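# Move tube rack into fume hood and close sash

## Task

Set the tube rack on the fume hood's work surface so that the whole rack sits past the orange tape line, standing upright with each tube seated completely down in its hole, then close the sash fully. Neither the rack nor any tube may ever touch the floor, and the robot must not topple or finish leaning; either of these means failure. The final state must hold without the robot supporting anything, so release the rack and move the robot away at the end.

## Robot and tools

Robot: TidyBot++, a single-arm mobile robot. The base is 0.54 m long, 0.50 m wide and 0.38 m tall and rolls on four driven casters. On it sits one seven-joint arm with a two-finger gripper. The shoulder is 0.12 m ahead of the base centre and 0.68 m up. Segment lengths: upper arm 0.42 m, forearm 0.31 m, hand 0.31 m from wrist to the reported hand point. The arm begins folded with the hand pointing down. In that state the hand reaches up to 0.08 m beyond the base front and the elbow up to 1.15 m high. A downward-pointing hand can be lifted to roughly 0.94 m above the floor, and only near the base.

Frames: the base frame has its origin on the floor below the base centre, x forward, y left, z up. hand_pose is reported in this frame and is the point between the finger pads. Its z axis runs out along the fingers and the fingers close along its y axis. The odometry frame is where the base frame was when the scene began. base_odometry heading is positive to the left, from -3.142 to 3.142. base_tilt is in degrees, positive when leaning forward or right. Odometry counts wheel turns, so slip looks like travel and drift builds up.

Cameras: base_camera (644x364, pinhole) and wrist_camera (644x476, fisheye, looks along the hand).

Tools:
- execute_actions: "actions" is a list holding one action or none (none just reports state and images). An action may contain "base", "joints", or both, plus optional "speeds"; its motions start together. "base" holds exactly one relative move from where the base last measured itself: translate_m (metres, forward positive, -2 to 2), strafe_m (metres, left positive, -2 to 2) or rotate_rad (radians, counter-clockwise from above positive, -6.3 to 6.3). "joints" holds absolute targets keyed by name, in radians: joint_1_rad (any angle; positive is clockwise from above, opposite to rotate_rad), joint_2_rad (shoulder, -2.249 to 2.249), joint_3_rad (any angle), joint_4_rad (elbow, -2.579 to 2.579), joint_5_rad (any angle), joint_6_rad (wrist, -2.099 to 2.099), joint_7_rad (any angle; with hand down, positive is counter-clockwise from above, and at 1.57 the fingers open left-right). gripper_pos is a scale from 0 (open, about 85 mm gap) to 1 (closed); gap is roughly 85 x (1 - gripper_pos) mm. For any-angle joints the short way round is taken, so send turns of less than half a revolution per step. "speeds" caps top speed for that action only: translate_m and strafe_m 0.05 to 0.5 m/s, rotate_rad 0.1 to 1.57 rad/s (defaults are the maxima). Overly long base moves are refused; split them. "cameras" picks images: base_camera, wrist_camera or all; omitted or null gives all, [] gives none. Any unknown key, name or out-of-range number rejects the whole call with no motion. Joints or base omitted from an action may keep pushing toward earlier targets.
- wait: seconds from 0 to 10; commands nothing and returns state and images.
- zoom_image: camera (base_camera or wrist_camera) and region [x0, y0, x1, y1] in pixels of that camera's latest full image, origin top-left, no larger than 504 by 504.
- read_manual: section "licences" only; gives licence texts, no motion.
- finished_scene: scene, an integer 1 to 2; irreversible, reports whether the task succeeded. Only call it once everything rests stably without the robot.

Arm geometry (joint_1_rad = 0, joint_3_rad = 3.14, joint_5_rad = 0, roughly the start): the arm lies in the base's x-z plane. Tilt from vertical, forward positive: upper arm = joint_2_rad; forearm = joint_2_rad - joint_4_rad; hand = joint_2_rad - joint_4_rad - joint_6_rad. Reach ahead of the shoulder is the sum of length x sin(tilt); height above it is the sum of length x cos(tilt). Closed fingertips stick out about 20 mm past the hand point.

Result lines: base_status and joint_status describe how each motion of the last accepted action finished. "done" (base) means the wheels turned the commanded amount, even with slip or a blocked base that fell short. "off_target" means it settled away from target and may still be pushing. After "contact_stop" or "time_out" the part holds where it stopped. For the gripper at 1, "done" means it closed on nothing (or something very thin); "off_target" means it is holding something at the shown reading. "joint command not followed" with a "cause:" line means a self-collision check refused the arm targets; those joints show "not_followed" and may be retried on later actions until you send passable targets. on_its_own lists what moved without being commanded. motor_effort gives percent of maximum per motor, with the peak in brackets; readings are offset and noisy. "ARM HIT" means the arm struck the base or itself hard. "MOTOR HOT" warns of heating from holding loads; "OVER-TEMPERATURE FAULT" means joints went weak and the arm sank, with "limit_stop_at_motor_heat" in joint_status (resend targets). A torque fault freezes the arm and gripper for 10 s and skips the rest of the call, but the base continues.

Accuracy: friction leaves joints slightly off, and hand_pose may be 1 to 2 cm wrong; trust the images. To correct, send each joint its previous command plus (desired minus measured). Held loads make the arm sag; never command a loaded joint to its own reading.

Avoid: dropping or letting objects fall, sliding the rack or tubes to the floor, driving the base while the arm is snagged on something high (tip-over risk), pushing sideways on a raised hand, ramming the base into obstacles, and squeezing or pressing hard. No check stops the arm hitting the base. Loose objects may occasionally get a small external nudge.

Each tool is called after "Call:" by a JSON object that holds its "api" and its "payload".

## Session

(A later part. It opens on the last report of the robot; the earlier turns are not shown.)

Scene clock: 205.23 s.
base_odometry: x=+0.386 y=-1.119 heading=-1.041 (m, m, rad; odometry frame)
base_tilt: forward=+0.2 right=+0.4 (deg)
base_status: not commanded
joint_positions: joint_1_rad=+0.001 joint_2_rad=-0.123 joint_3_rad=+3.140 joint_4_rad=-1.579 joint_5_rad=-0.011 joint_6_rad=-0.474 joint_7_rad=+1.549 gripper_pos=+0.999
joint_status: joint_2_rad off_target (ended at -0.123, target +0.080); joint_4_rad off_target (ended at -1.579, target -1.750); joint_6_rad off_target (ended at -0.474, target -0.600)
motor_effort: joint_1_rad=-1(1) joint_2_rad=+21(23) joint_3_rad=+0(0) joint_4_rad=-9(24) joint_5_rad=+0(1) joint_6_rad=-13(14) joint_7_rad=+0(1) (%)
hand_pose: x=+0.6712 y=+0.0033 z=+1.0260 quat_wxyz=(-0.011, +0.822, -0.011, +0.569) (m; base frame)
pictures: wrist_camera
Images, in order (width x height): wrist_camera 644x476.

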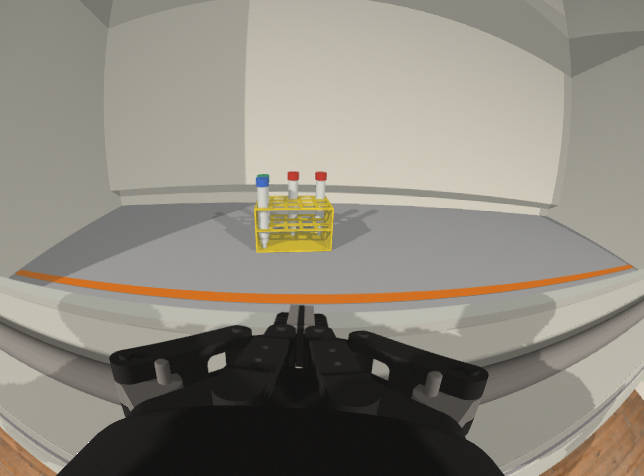

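Call:
{"api": "execute_actions", "payload": {"actions": [{"joints":{"joint_2_rad":0.10,"joint_4_rad":-1.90,"joint_6_rad":-0.60}}], "cameras": []}}

Call:
{"api": "execute_actions", "payload": {"actions": [{"joints":{"joint_2_rad":0.12,"joint_4_rad":-1.98,"joint_6_rad":-0.58}}], "cameras": ["wrist_camera"]}}

Scene clock: 206.77 s.
base_odometry: x=+0.386 y=-1.119 heading=-1.041 (m, m, rad; odometry frame)
base_tilt: forward=+0.2 right=+0.4 (deg)
base_status: not commanded
joint_positions: joint_1_rad=+0.001 joint_2_rad=-0.137 joint_3_rad=+3.140 joint_4_rad=-1.633 joint_5_rad=-0.011 joint_6_rad=-0.393 joint_7_rad=+1.549 gripper_pos=+0.999
joint_status: joint_2_rad off_target (ended at -0.137, target +0.100); joint_4_rad off_target (ended at -1.633, target -1.900); joint_6_rad off_target (ended at -0.393, target -0.600)
motor_effort: joint_1_rad=+0(0) joint_2_rad=+33(34) joint_3_rad=+0(1) joint_4_rad=-25(25) joint_5_rad=+1(0) joint_6_rad=-26(26) joint_7_rad=+0(0) (%)
hand_pose: x=+0.6707 y=+0.0030 z=+1.0244 quat_wxyz=(-0.011, +0.810, -0.011, +0.586) (m; base frame)
pictures: none
No camera images: the call's "cameras" was empty. Leave "cameras" out to get every camera's image.

Scene clock: 207.63 s.
base_odometry: x=+0.386 y=-1.119 heading=-1.041 (m, m, rad; odometry frame)
base_tilt: forward=+0.2 right=+0.4 (deg)
base_status: not commanded
joint_positions: joint_1_rad=+0.001 joint_2_rad=-0.146 joint_3_rad=+3.140 joint_4_rad=-1.674 joint_5_rad=-0.011 joint_6_rad=-0.330 joint_7_rad=+1.549 gripper_pos=+0.999
joint_status: joint_2_rad off_target (ended at -0.146, target +0.120); joint_4_rad off_target (ended at -1.674, target -1.980); joint_6_rad off_target (ended at -0.330, target -0.580)
motor_effort: joint_1_rad=+1(1) joint_2_rad=+39(39) joint_3_rad=+2(1) joint_4_rad=-31(32) joint_5_rad=+1(1) joint_6_rad=-32(31) joint_7_rad=+0(0) (%)
hand_pose: x=+0.6703 y=+0.0028 z=+1.0234 quat_wxyz=(-0.011, +0.801, -0.012, +0.599) (m; base frame)
pictures: wrist_camera
Images, in order (width x height): wrist_camera 644x476.

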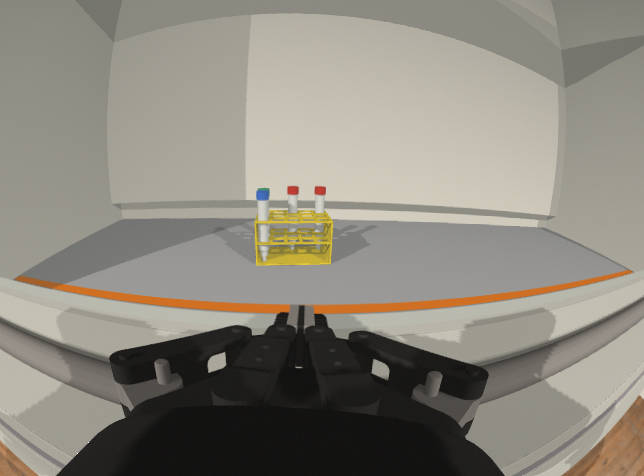

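Call:
{"api": "execute_actions", "payload": {"actions": [{"joints":{"joint_2_rad":-0.15,"joint_4_rad":-1.62,"joint_6_rad":-0.3}}], "cameras": []}}

Call:
{"api": "execute_actions", "payload": {"actions": [{"base":{"translate_m":-0.3},"joints":{"joint_4_rad":-2.08,"joint_6_rad":0.36}}], "cameras": ["wrist_camera"]}}

Call:
{"api": "zoom_image", "payload": {"camera": "wrist_camera", "region": [200,180,420,310]}}

Scene clock: 209.87 s.
base_odometry: x=+0.386 y=-1.119 heading=-1.041 (m, m, rad; odometry frame)
base_tilt: forward=+0.2 right=+0.4 (deg)
base_status: not commanded
joint_positions: joint_1_rad=+0.001 joint_2_rad=-0.148 joint_3_rad=+3.140 joint_4_rad=-1.666 joint_5_rad=-0.011 joint_6_rad=-0.329 joint_7_rad=+1.549 gripper_pos=+0.999
joint_status: joint_4_rad off_target (ended at -1.666, target -1.620); the others done
motor_effort: joint_1_rad=-2(1) joint_2_rad=-14(38) joint_3_rad=-1(1) joint_4_rad=+26(31) joint_5_rad=+0(0) joint_6_rad=+13(32) joint_7_rad=+0(0) (%)
hand_pose: x=+0.6705 y=+0.0028 z=+1.0295 quat_wxyz=(-0.011, +0.798, -0.012, +0.603) (m; base frame)
pictures: none
No camera images: the call's "cameras" was empty. Leave "cameras" out to get every camera's image.

Scene clock: 211.87 s.
base_odometry: x=+0.235 y=-0.860 heading=-1.041 (m, m, rad; odometry frame)
base_tilt: forward=+0.2 right=+0.4 (deg)
base_status: done
joint_positions: joint_1_rad=+0.001 joint_2_rad=-0.149 joint_3_rad=+3.140 joint_4_rad=-2.073 joint_5_rad=-0.011 joint_6_rad=+0.336 joint_7_rad=+1.549 gripper_pos=+0.999
joint_status: all done
motor_effort: joint_1_rad=-1(3) joint_2_rad=-16(22) joint_3_rad=+0(2) joint_4_rad=+21(25) joint_5_rad=+0(1) joint_6_rad=+9(12) joint_7_rad=+0(0) (%)
hand_pose: x=+0.6628 y=+0.0006 z=+0.9842 quat_wxyz=(-0.010, +0.713, -0.013, +0.701) (m; base frame)
pictures: wrist_camera
Images, in order (width x height): wrist_camera 644x476.

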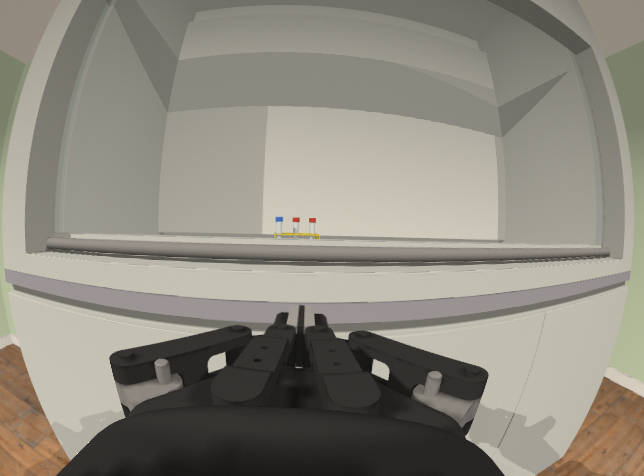

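Region (200, 180, 420, 310) of wrist_camera's 644x476 image, scaled by 2.291; it fills the top 298 rows of this view, and the rest is white.

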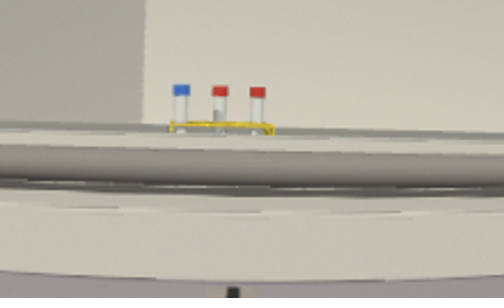

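Call:
{"api": "finished_scene", "payload": {"scene": 1}}

The scene is finished: the task was done.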